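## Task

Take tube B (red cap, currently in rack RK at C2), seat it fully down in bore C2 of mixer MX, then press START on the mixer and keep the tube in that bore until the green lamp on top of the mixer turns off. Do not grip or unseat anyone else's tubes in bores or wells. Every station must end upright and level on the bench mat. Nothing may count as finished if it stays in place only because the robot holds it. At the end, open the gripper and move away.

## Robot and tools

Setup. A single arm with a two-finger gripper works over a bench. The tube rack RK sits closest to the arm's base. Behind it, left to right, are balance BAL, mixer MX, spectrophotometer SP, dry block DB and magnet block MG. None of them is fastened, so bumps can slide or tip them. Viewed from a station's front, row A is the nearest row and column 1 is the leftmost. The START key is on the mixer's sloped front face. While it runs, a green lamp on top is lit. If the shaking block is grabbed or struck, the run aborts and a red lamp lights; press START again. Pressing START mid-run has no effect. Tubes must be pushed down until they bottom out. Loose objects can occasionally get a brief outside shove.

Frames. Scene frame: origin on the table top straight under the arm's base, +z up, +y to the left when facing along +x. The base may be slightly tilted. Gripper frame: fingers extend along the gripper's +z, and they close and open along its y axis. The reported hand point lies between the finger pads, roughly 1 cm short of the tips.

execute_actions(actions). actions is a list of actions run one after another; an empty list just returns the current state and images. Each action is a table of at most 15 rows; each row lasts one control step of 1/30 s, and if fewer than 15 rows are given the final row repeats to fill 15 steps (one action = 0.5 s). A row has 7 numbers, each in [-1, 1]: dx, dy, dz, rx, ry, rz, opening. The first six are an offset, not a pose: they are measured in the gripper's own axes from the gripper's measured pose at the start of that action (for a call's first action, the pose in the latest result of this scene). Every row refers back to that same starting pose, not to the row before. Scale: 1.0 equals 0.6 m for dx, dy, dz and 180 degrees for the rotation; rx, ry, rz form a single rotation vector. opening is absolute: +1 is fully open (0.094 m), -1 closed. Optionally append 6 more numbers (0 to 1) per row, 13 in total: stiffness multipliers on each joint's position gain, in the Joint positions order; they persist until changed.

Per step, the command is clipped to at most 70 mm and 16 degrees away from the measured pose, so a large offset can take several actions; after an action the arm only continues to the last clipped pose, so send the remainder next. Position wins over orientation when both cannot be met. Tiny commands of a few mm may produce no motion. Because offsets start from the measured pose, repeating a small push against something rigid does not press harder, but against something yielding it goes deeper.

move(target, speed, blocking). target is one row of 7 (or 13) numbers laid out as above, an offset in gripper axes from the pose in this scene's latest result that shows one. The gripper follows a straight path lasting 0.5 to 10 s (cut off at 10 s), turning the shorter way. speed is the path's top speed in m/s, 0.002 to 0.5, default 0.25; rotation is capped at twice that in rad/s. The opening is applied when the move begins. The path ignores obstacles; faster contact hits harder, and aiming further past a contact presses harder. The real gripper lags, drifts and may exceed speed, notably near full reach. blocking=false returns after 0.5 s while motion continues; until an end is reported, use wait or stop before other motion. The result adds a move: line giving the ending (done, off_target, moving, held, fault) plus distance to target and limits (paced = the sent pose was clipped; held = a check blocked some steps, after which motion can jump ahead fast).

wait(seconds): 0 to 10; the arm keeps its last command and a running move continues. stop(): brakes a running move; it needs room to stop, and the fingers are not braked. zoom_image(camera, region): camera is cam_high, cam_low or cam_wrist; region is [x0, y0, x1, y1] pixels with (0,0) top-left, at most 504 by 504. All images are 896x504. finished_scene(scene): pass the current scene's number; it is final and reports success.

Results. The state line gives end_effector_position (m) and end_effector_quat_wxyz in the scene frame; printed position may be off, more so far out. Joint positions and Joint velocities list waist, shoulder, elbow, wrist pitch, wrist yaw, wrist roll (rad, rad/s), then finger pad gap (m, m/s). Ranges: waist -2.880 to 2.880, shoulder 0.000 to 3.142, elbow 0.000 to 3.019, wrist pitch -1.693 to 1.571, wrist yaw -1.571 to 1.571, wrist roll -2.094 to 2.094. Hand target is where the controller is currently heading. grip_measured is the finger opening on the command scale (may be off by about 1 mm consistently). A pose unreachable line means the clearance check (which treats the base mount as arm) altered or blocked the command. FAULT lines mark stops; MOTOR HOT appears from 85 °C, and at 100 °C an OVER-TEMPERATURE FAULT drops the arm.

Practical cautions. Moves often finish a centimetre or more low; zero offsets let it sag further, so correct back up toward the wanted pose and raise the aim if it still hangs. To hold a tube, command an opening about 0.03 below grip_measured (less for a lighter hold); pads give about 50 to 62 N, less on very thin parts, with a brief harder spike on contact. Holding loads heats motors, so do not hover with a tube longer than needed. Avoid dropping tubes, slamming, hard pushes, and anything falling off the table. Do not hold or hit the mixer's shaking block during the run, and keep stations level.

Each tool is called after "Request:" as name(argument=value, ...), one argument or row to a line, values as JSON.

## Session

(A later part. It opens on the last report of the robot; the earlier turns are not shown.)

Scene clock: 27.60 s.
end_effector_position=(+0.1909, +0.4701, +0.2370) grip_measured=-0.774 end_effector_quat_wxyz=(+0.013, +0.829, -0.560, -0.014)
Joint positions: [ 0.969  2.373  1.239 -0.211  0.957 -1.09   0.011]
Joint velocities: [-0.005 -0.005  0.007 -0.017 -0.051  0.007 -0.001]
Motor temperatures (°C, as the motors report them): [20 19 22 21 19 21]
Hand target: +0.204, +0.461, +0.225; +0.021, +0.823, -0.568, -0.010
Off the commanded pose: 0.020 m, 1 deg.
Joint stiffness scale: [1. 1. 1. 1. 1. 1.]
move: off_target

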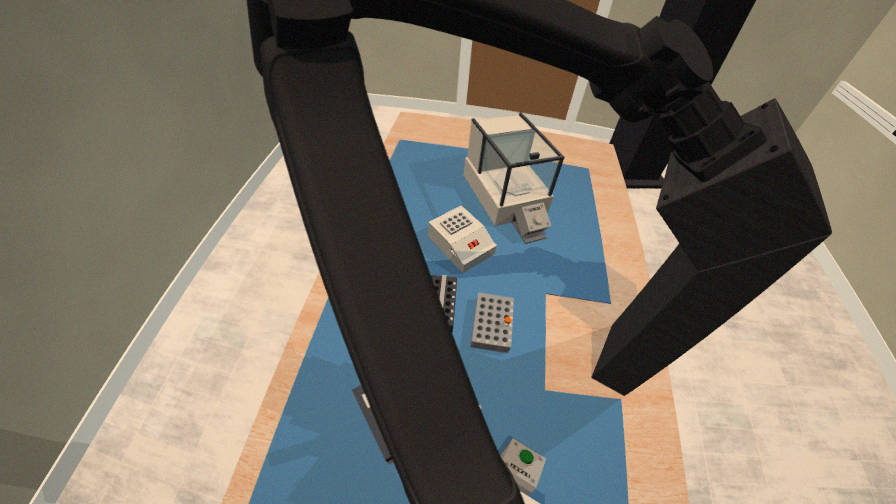

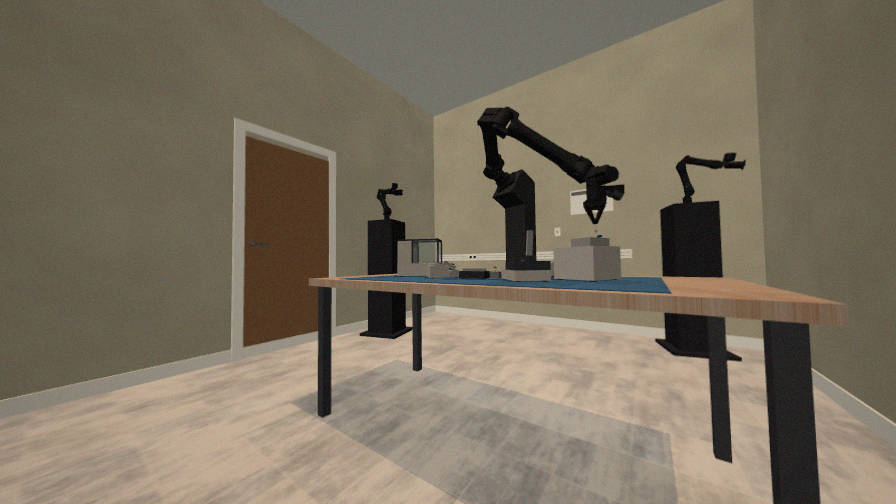

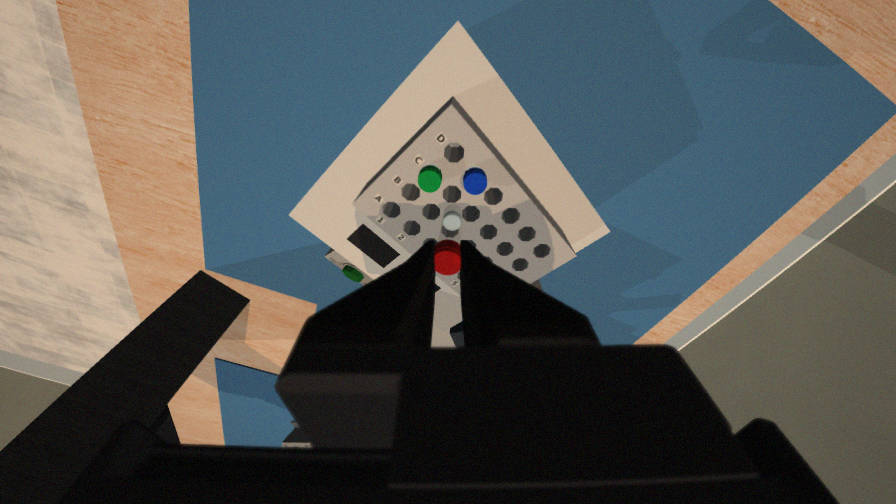

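Request:
move(
  target=[0.018,0,0.05,-0.004,0.006,0,-0.79],
  speed=0.06,
)

Request:
zoom_image(
  camera="cam_wrist",
  region=[330,100,570,290],
)

Scene clock: 30.37 s.
end_effector_position=(+0.1994, +0.4708, +0.2293) grip_measured=-0.774 end_effector_quat_wxyz=(+0.006, +0.828, -0.561, -0.011)
Joint positions: [ 0.952  2.373  1.239 -0.161  0.957 -1.137  0.011]
Joint velocities: [-0.005  0.005  0.007 -0.007 -0.066 -0.081  0.001]
Motor temperatures (°C, as the motors report them): [20 19 22 21 19 21]
Hand target: +0.193, +0.459, +0.208; +0.024, +0.829, -0.559, -0.010
Off the commanded pose: 0.025 m, 2 deg.
Joint stiffness scale: [1. 1. 1. 1. 1. 1.]
move: off_target

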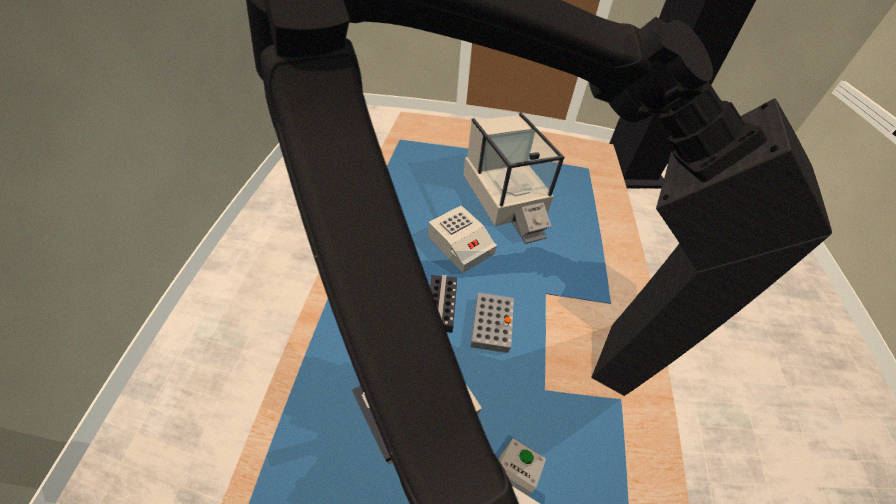

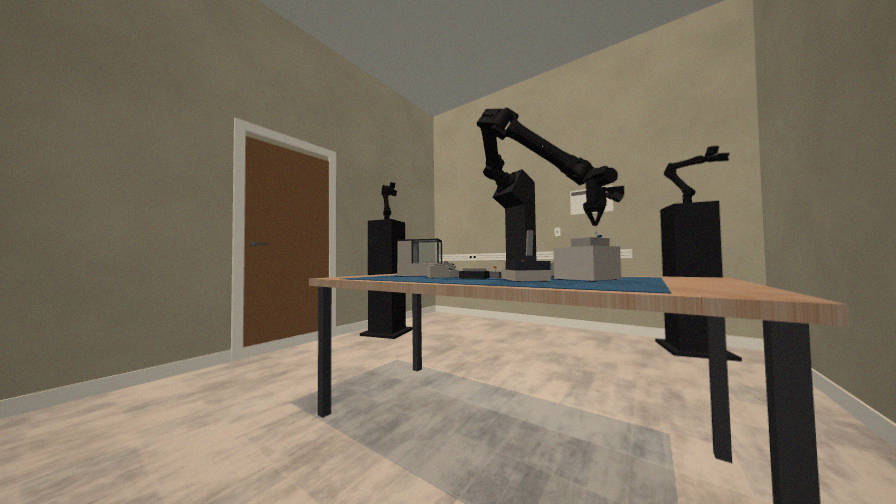

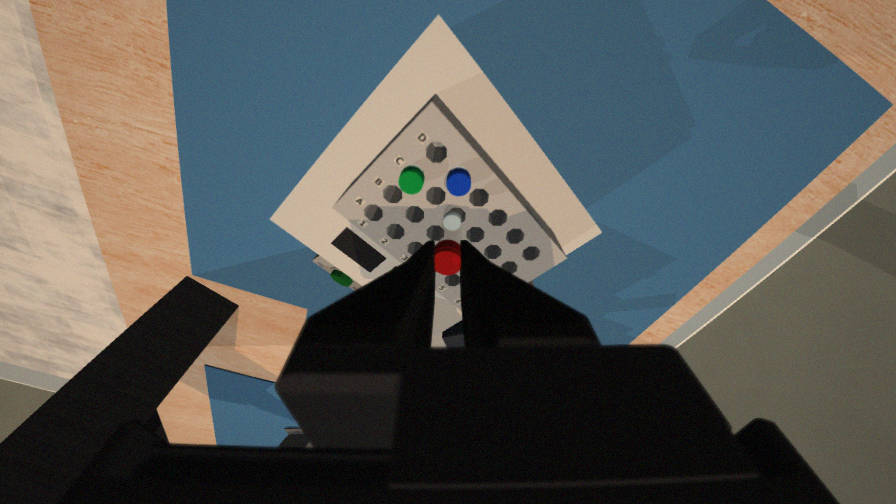

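Region (330, 100, 570, 290) of cam_wrist's 896x504 image, scaled by 2.100, with more detail than that image has; it fills the top 399 rows of this view, and the rest is white.

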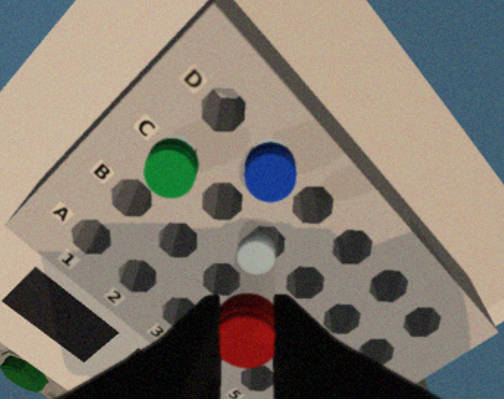

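Request:
move(
  target=[0.012,0.035,0.045,-0.016,0.006,0,-0.79],
  speed=0.06,
)

Request:
zoom_image(
  camera="cam_wrist",
  region=[330,100,570,290],
)

Scene clock: 35.97 s.
end_effector_position=(+0.1901, +0.4711, +0.2261) grip_measured=-0.774 end_effector_quat_wxyz=(+0.009, +0.831, -0.556, -0.017)
Joint positions: [ 0.952  2.387  1.239 -0.161  0.945 -1.139  0.011]
Joint velocities: [ 0.005  0.015  0.002 -0.007 -0.037 -0.007 -0.   ]
Motor temperatures (°C, as the motors report them): [20 19 22 21 19 21]
Hand target: +0.181, +0.456, +0.204; +0.032, +0.827, -0.561, -0.017
Off the commanded pose: 0.029 m, 3 deg.
Joint stiffness scale: [1. 1. 1. 1. 1. 1.]
move: off_target

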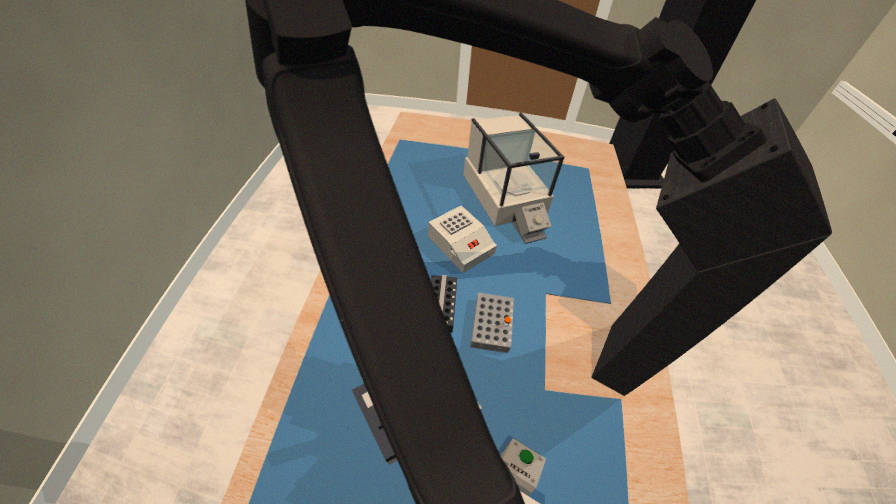

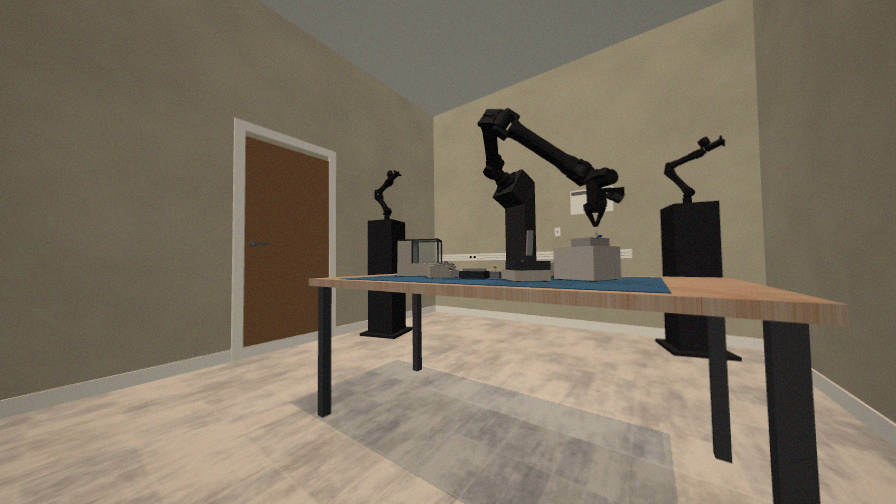

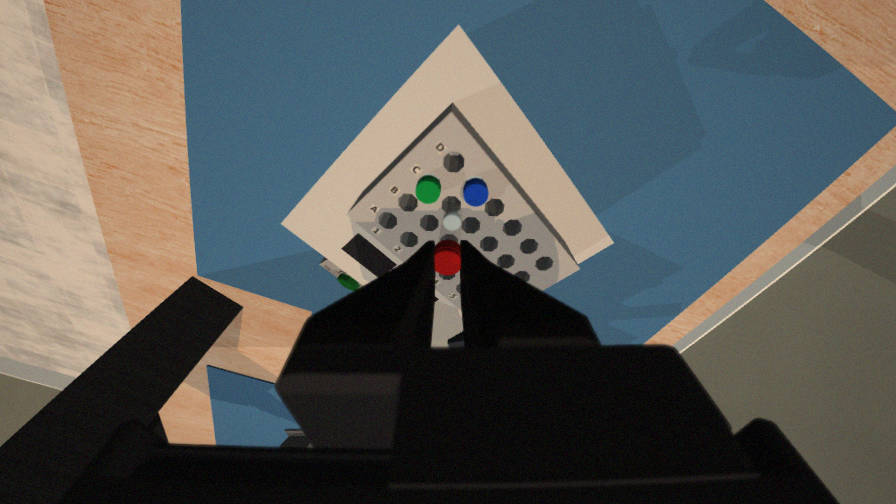

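Region (330, 100, 570, 290) of cam_wrist's 896x504 image, scaled by 2.100, with more detail than that image has; it fills the top 399 rows of this view, and the rest is white.

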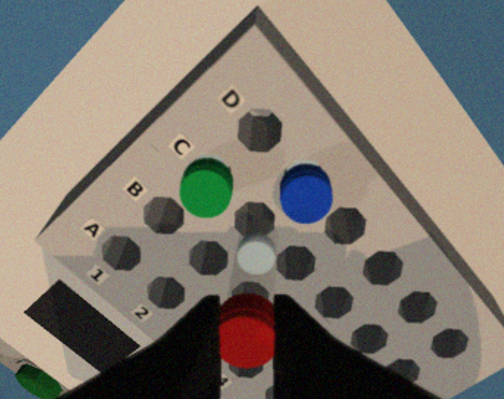

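Request:
execute_actions(
  actions=[
    [[0.026,0.024,0.055,-0.012,0.01,0,-0.79]],
  ],
)

Request:
zoom_image(
  camera="cam_wrist",
  region=[330,100,570,290],
)

Scene clock: 38.17 s.
end_effector_position=(+0.1932, +0.4661, +0.2153) grip_measured=-0.774 end_effector_quat_wxyz=(+0.013, +0.827, -0.561, -0.014)
Joint positions: [ 0.93   2.393  1.239 -0.136  0.945 -1.153  0.011]
Joint velocities: [ 0.015 -0.015  0.012 -0.007 -0.022 -0.081  0.001]
Motor temperatures (°C, as the motors report them): [20 19 22 21 19 21]
Hand target: +0.181, +0.451, +0.195; +0.034, +0.831, -0.555, -0.014
Off the commanded pose: 0.029 m, 3 deg.
Joint stiffness scale: [1. 1. 1. 1. 1. 1.]

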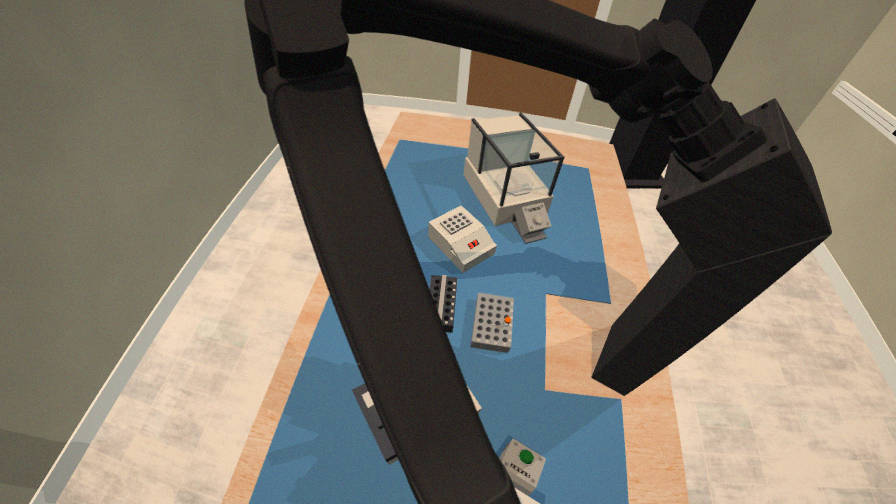

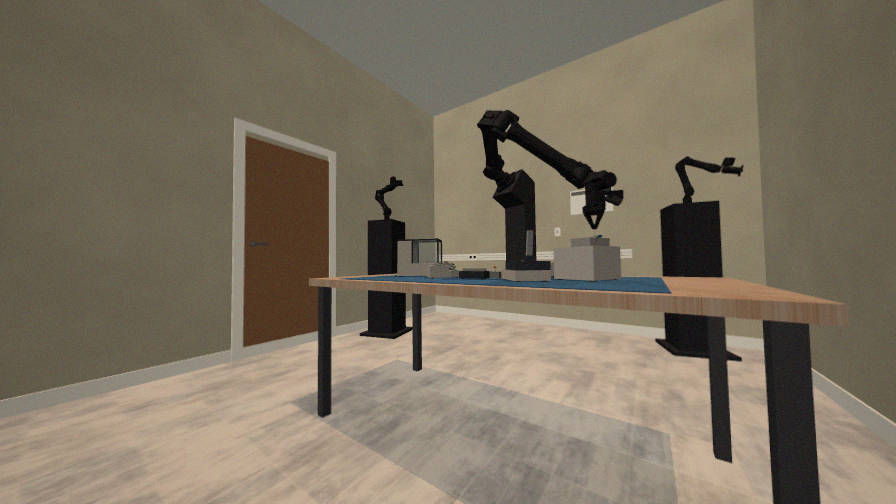

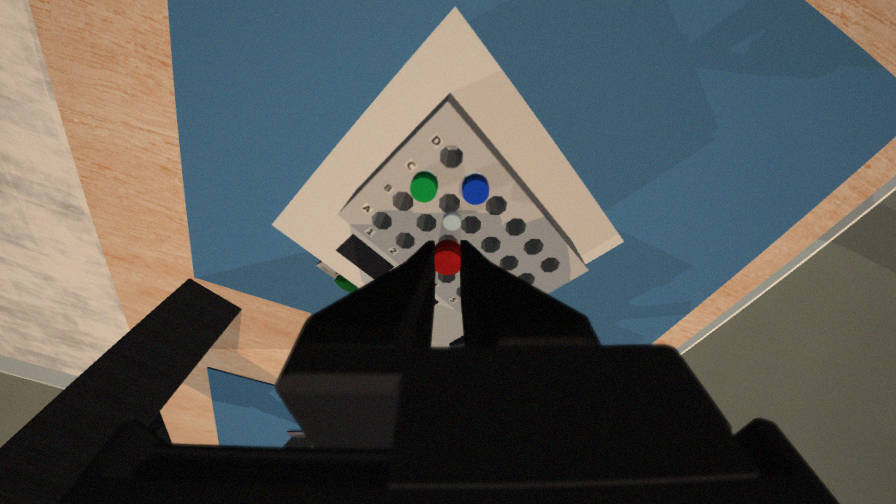

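Region (330, 100, 570, 290) of cam_wrist's 896x504 image, scaled by 2.100, with more detail than that image has; it fills the top 399 rows of this view, and the rest is white.

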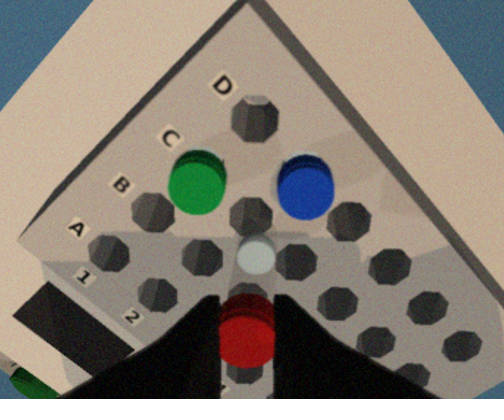

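Request:
execute_actions(
  actions=[
    [[0.012,0.028,0.03,-0.016,0.003,0,-0.79]],
    [[0.014,0.027,0.045,-0.012,0.006,0,-0.79]],
    [[0.016,0.026,0.05,-0.012,0.008,0,-0.79]],
  ],
)

Scene clock: 46.40 s.
end_effector_position=(+0.1859, +0.4687, +0.2133) grip_measured=-0.774 end_effector_quat_wxyz=(+0.012, +0.826, -0.562, -0.026)
Joint positions: [ 0.929  2.401  1.239 -0.131  0.921 -1.148  0.011]
Joint velocities: [ 0.005 -0.005 -0.002 -0.002 -0.081  0.007 -0.   ]
Motor temperatures (°C, as the motors report them): [21 19 22 21 19 21]
Hand target: +0.173, +0.452, +0.186; +0.036, +0.828, -0.560, -0.027
Off the commanded pose: 0.035 m, 3 deg.
Joint stiffness scale: [1. 1. 1. 1. 1. 1.]

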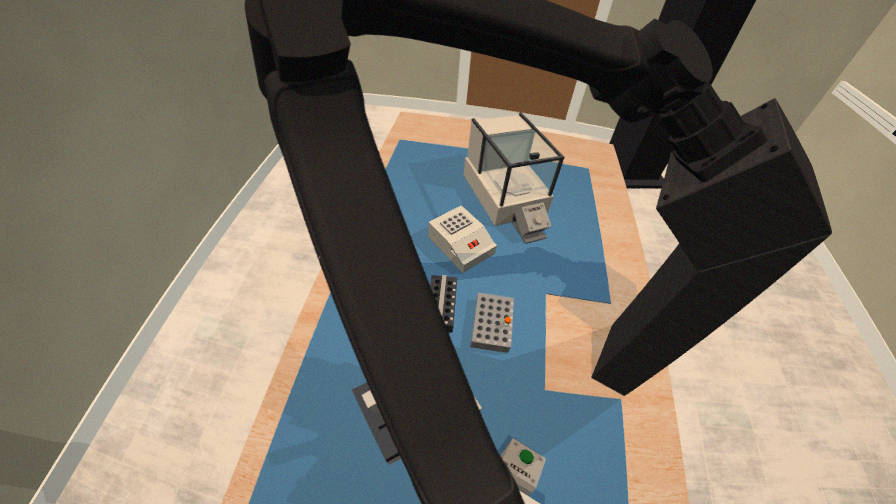

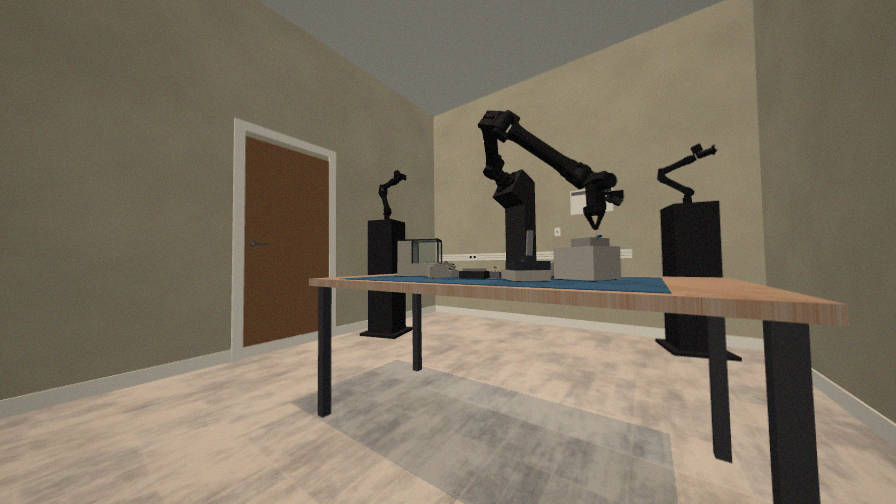

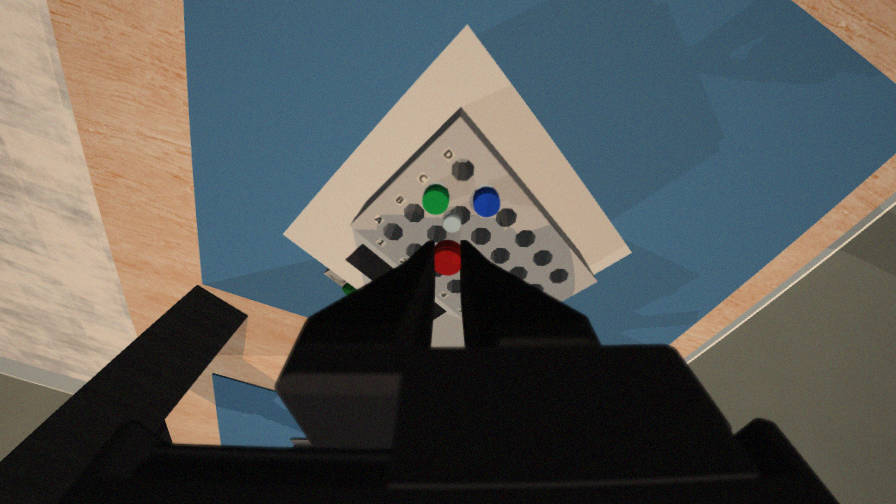

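Overshot; go back -gy, +gx a bit.

Request:
execute_actions(
  actions=[
    [[0.02,0.016,0.035,0.004,0.012,0,-0.79]],
    [[0.018,0.02,0.05,-0.002,0.008,0,-0.79]],
    [[0.018,0.022,0.05,-0.004,0.006,0,-0.79]],
  ],
)

Scene clock: 50.70 s.
end_effector_position=(+0.1875, +0.4683, +0.2123) grip_measured=-0.774 end_effector_quat_wxyz=(-0.023, +0.827, -0.562, -0.011)
Joint positions: [ 0.929  2.403  1.184  0.051  0.937 -1.252  0.011]
Joint velocities: [-0.005 -0.005 -0.012  0.012 -0.037 -0.066 -0.001]
Motor temperatures (°C, as the motors report them): [21 19 22 21 19 21]
Hand target: +0.179, +0.453, +0.184; -0.001, +0.826, -0.564, -0.007
Off the commanded pose: 0.035 m, 3 deg.
Joint stiffness scale: [1. 1. 1. 1. 1. 1.]

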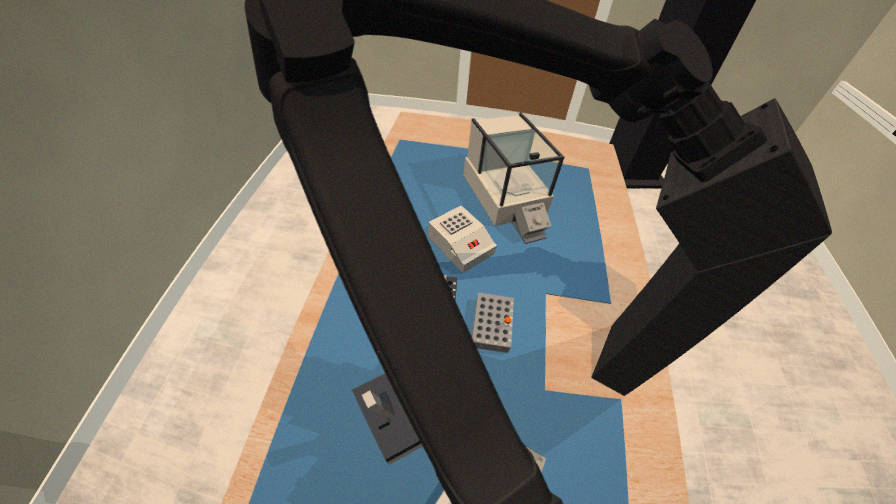

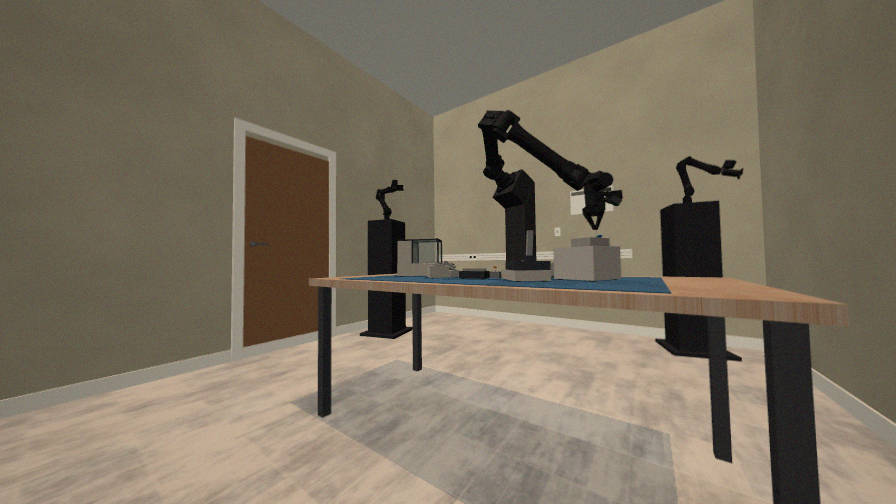

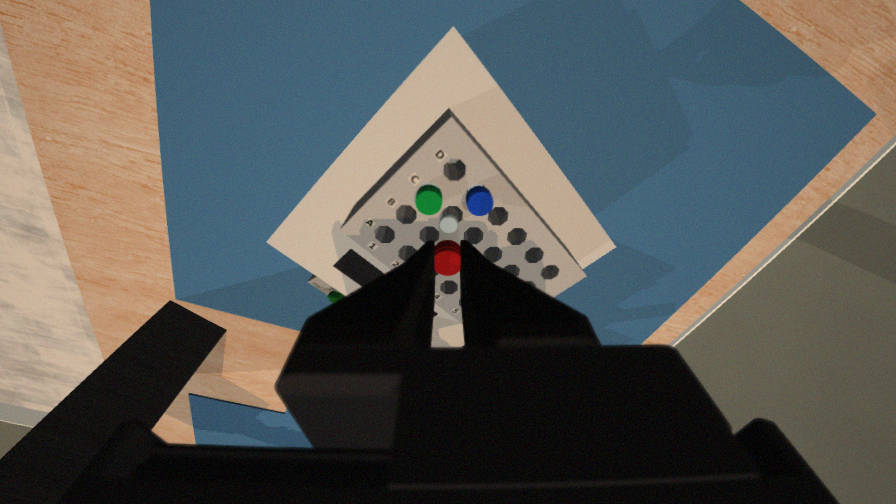

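Request:
execute_actions(
  actions=[
    [[0.016,0.012,0.04,-0.012,0.004,0,-0.79]],
    [[0.014,0.014,0.05,-0.014,0.004,0,-0.79]],
    [[0.014,0.016,0.05,-0.014,0.004,0,-0.79]],
    [[0.014,0.016,0.05,-0.014,0.004,0,-0.79]],
  ],
)

Scene clock: 54.13 s.
end_effector_position=(+0.1855, +0.4772, +0.2128) grip_measured=-0.774 end_effector_quat_wxyz=(-0.032, +0.829, -0.558, -0.032)
Joint positions: [ 0.929  2.403  1.192  0.05   0.891 -1.265  0.011]
Joint velocities: [-0.015  0.005  0.012 -0.002 -0.081  0.066 -0.   ]
Motor temperatures (°C, as the motors report them): [21 19 22 21 19 21]
Hand target: +0.179, +0.464, +0.184; -0.007, +0.829, -0.558, -0.033
Off the commanded pose: 0.034 m, 3 deg.
Joint stiffness scale: [1. 1. 1. 1. 1. 1.]

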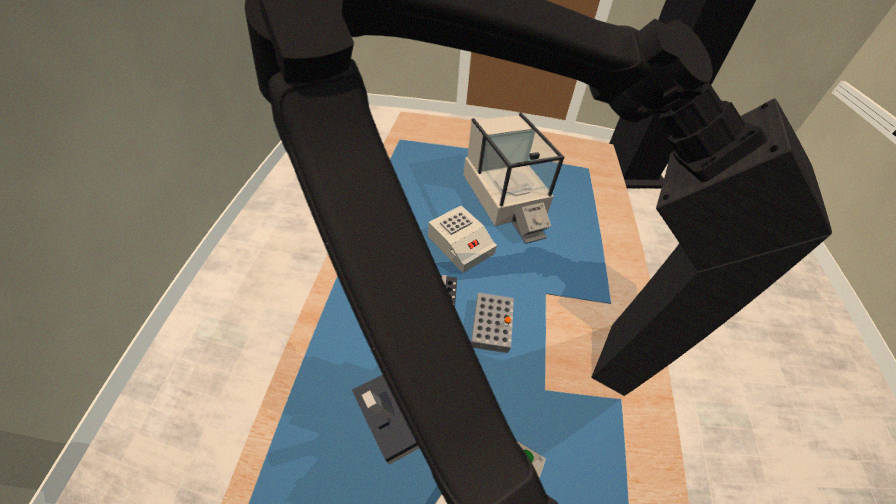

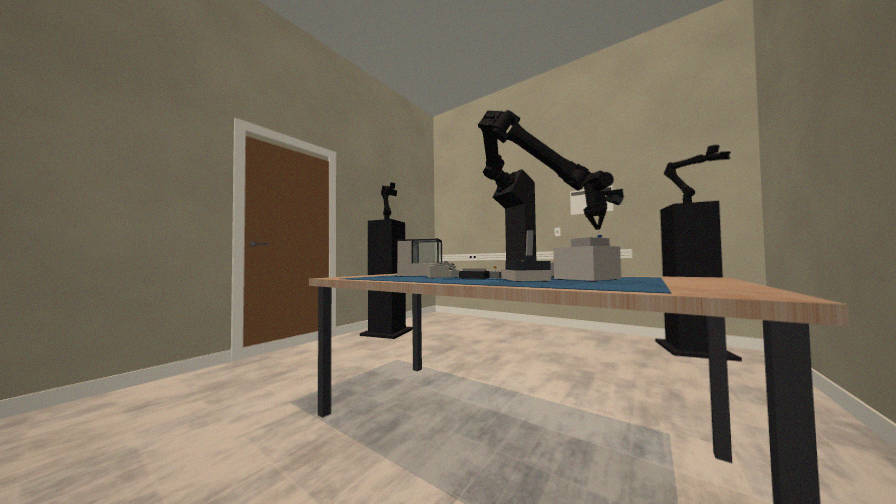

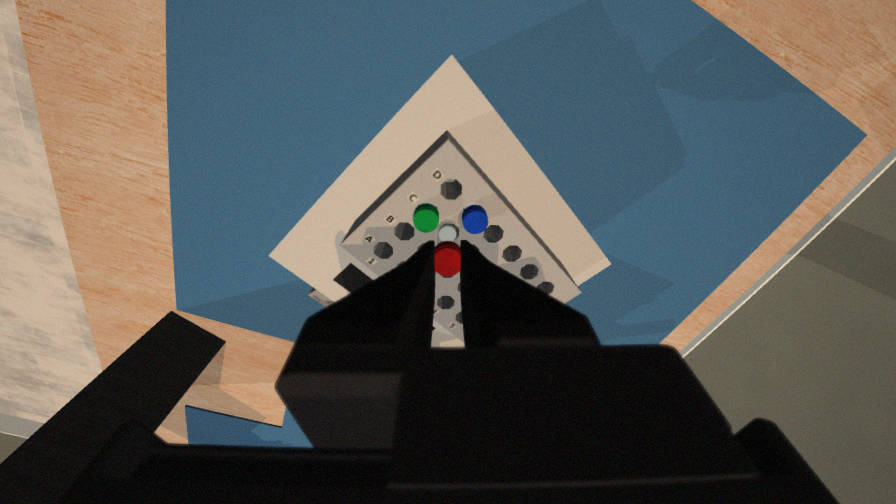

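Request:
execute_actions(
  actions=[
    [[0.026,0.022,0.06,-0.012,0.016,0,-0.79]],
    [[0.024,0.024,0.07,-0.012,0.014,0,-0.79]],
    [[0.022,0.024,0.07,-0.012,0.010,0,-0.79]],
  ],
)

Scene clock: 57.73 s.
end_effector_position=(+0.1856, +0.4802, +0.2107) grip_measured=-0.774 end_effector_quat_wxyz=(-0.039, +0.837, -0.545, -0.027)
Joint positions: [ 0.929  2.413  1.194  0.084  0.895 -1.315  0.011]
Joint velocities: [ 0.005  0.005 -0.017 -0.002  0.007 -0.037 -0.001]
Motor temperatures (°C, as the motors report them): [21 19 22 21 19 21]
Hand target: +0.176, +0.461, +0.171; -0.008, +0.835, -0.550, -0.023
Off the commanded pose: 0.047 m, 4 deg.
Joint stiffness scale: [1. 1. 1. 1. 1. 1.]

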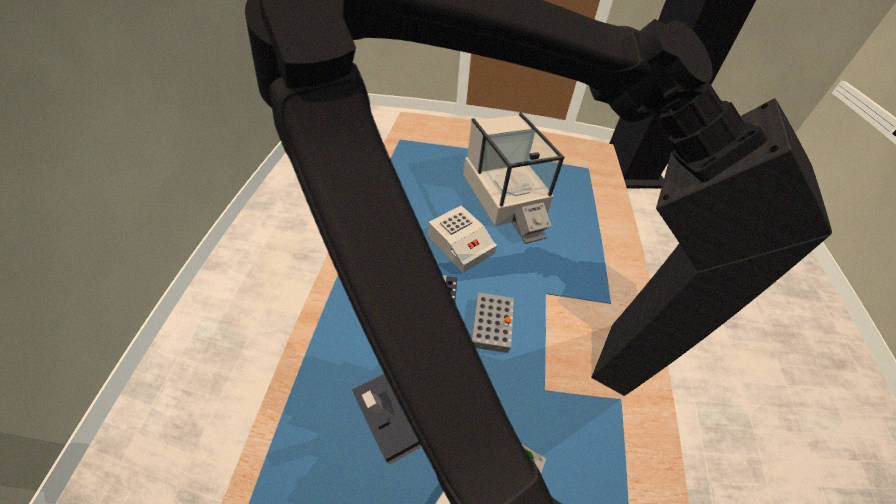

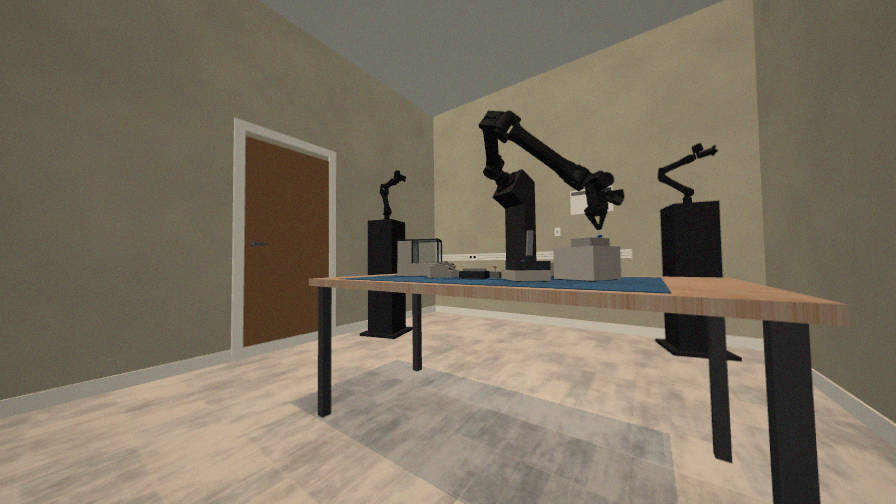

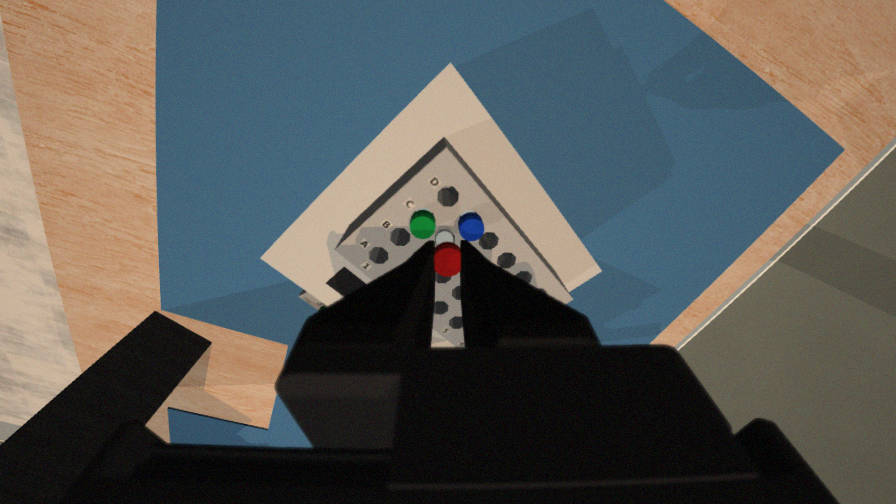

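Tip is caught; straighten by moving +gx with lighter push.

Request:
execute_actions(
  actions=[
    [[0.034,0.022,0.045,-0.016,0.02,0,-0.79]],
    [[0.03,0.022,0.045,-0.016,0.016,0,-0.79]],
  ],
)

Scene clock: 60.13 s.
end_effector_position=(+0.1861, +0.4765, +0.2112) grip_measured=-0.774 end_effector_quat_wxyz=(-0.027, +0.845, -0.534, -0.018)
Joint positions: [ 0.932  2.413  1.203  0.042  0.92  -1.316  0.011]
Joint velocities: [-0.015 -0.005 -0.012  0.012  0.051  0.066  0.001]
Motor temperatures (°C, as the motors report them): [21 19 22 21 19 21]
Hand target: +0.181, +0.457, +0.184; +0.004, +0.843, -0.538, -0.012
Off the commanded pose: 0.035 m, 4 deg.
Joint stiffness scale: [1. 1. 1. 1. 1. 1.]

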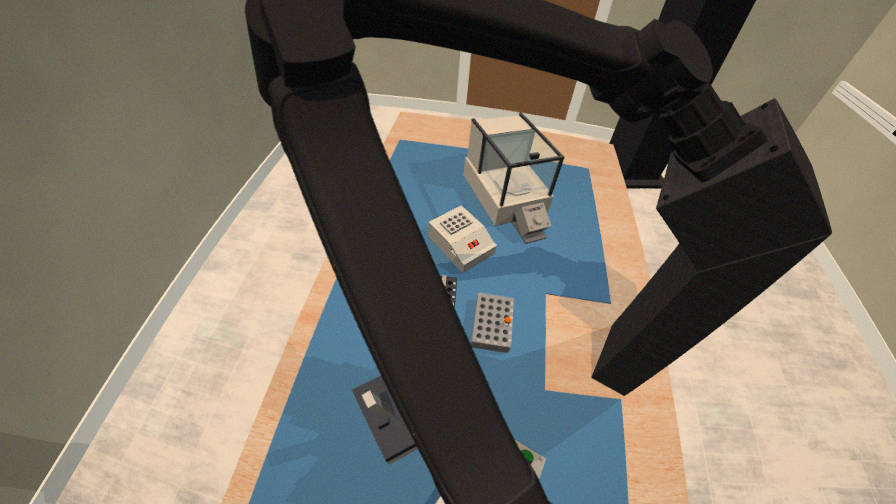

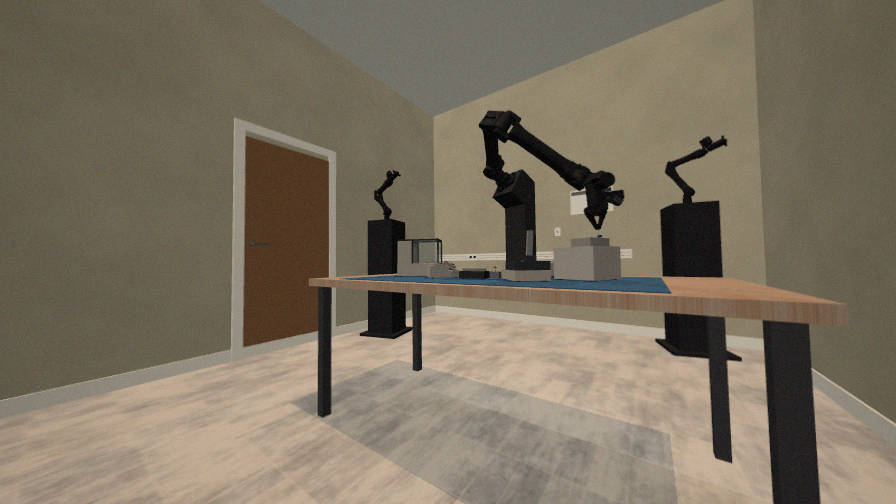

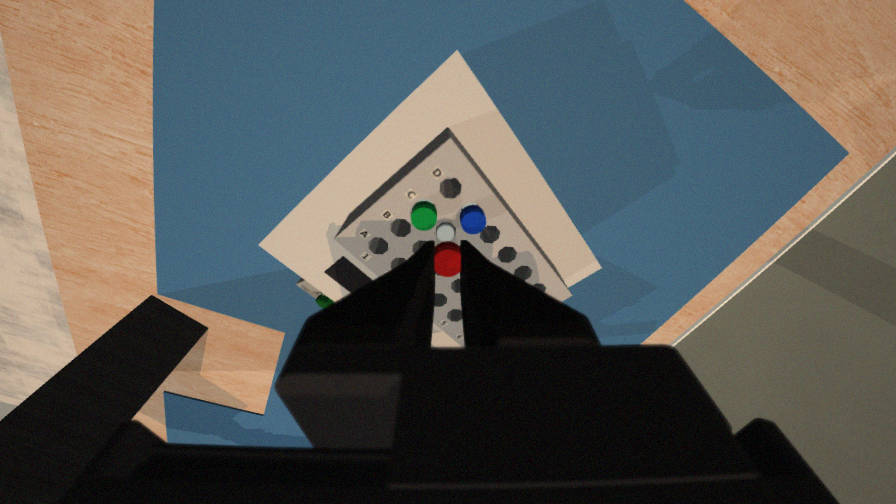

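Request:
execute_actions(
  actions=[
    [[0.034,0.02,0.04,-0.016,0.02,0.006,-0.79]],
    [[0.03,0.018,0.03,-0.014,0.018,0.006,-0.79]],
    [[0.026,0.014,0.02,-0.012,0.014,0.006,-0.79]],
  ],
)

Scene clock: 63.53 s.
end_effector_position=(+0.1871, +0.4686, +0.2118) grip_measured=-0.774 end_effector_quat_wxyz=(-0.001, +0.841, -0.540, -0.004)
Joint positions: [ 0.934  2.413  1.224 -0.052  0.961 -1.241  0.011]
Joint velocities: [-0.015 -0.005 -0.007 -0.002 -0.007 -0.022 -0.   ]
Motor temperatures (°C, as the motors report them): [21 19 22 21 19 21]
Hand target: +0.187, +0.455, +0.200; +0.017, +0.838, -0.545, +0.001
Off the commanded pose: 0.018 m, 2 deg.
Joint stiffness scale: [1. 1. 1. 1. 1. 1.]

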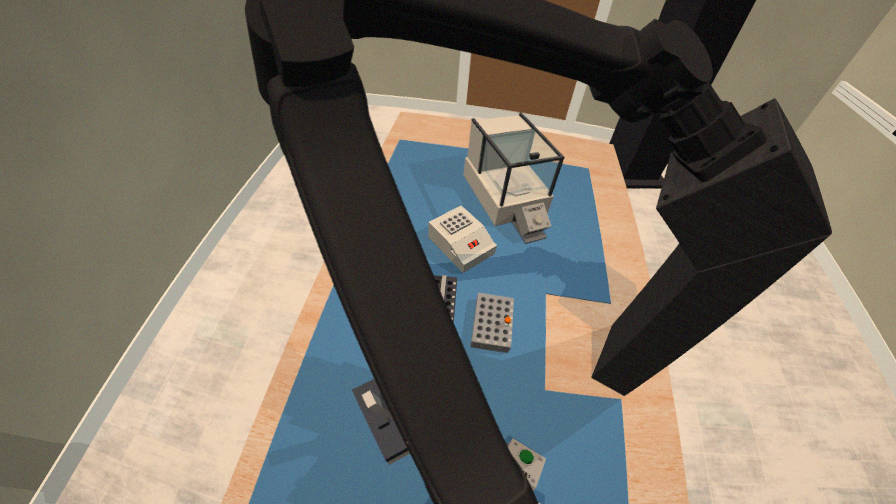

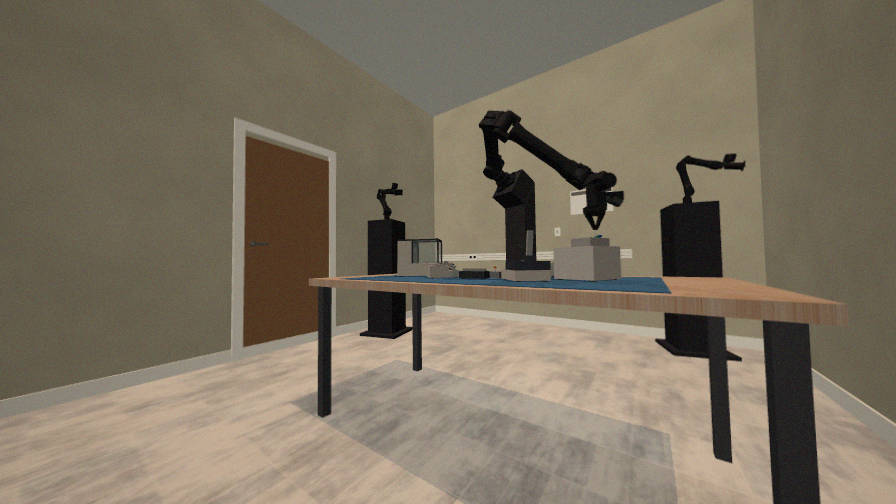

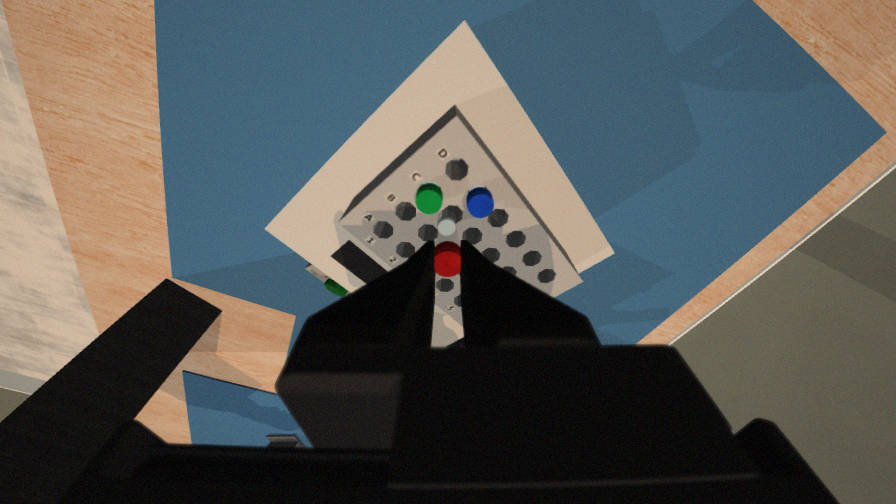

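Request:
execute_actions(
  actions=[
    [[0.008,-0.004,0.0,0.006,0.002,0,-0.79]],
    [[0.008,-0.002,0.005,0.002,0.002,0,-0.79]],
  ],
)

Scene clock: 66.07 s.
end_effector_position=(+0.1888, +0.4694, +0.2123) grip_measured=-0.774 end_effector_quat_wxyz=(-0.011, +0.839, -0.544, +0.000)
Joint positions: [ 0.934  2.412  1.212 -0.006  0.965 -1.26   0.011]
Joint velocities: [-0.005  0.005 -0.007 -0.002 -0.022 -0.007  0.   ]
Motor temperatures (°C, as the motors report them): [21 19 22 21 19 21]
Hand target: +0.192, +0.465, +0.209; -0.009, +0.839, -0.543, +0.004
Off the commanded pose: 0.006 m, 0 deg.
Joint stiffness scale: [1. 1. 1. 1. 1. 1.]

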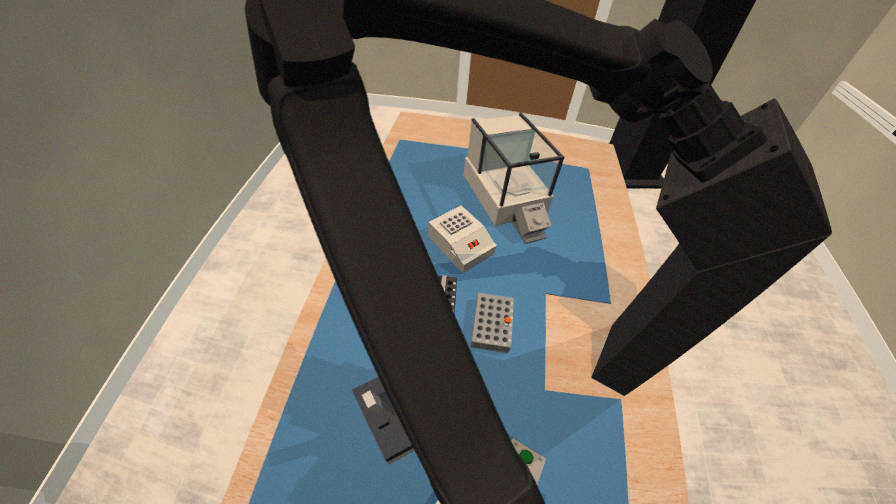

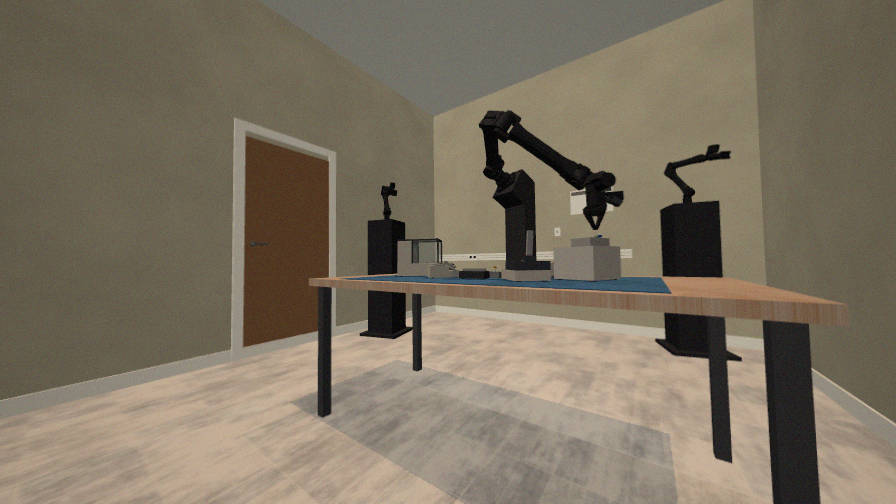

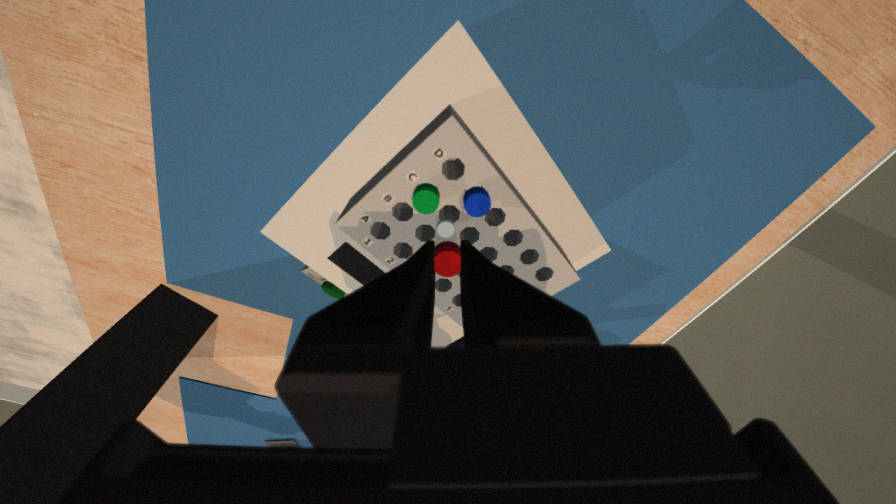

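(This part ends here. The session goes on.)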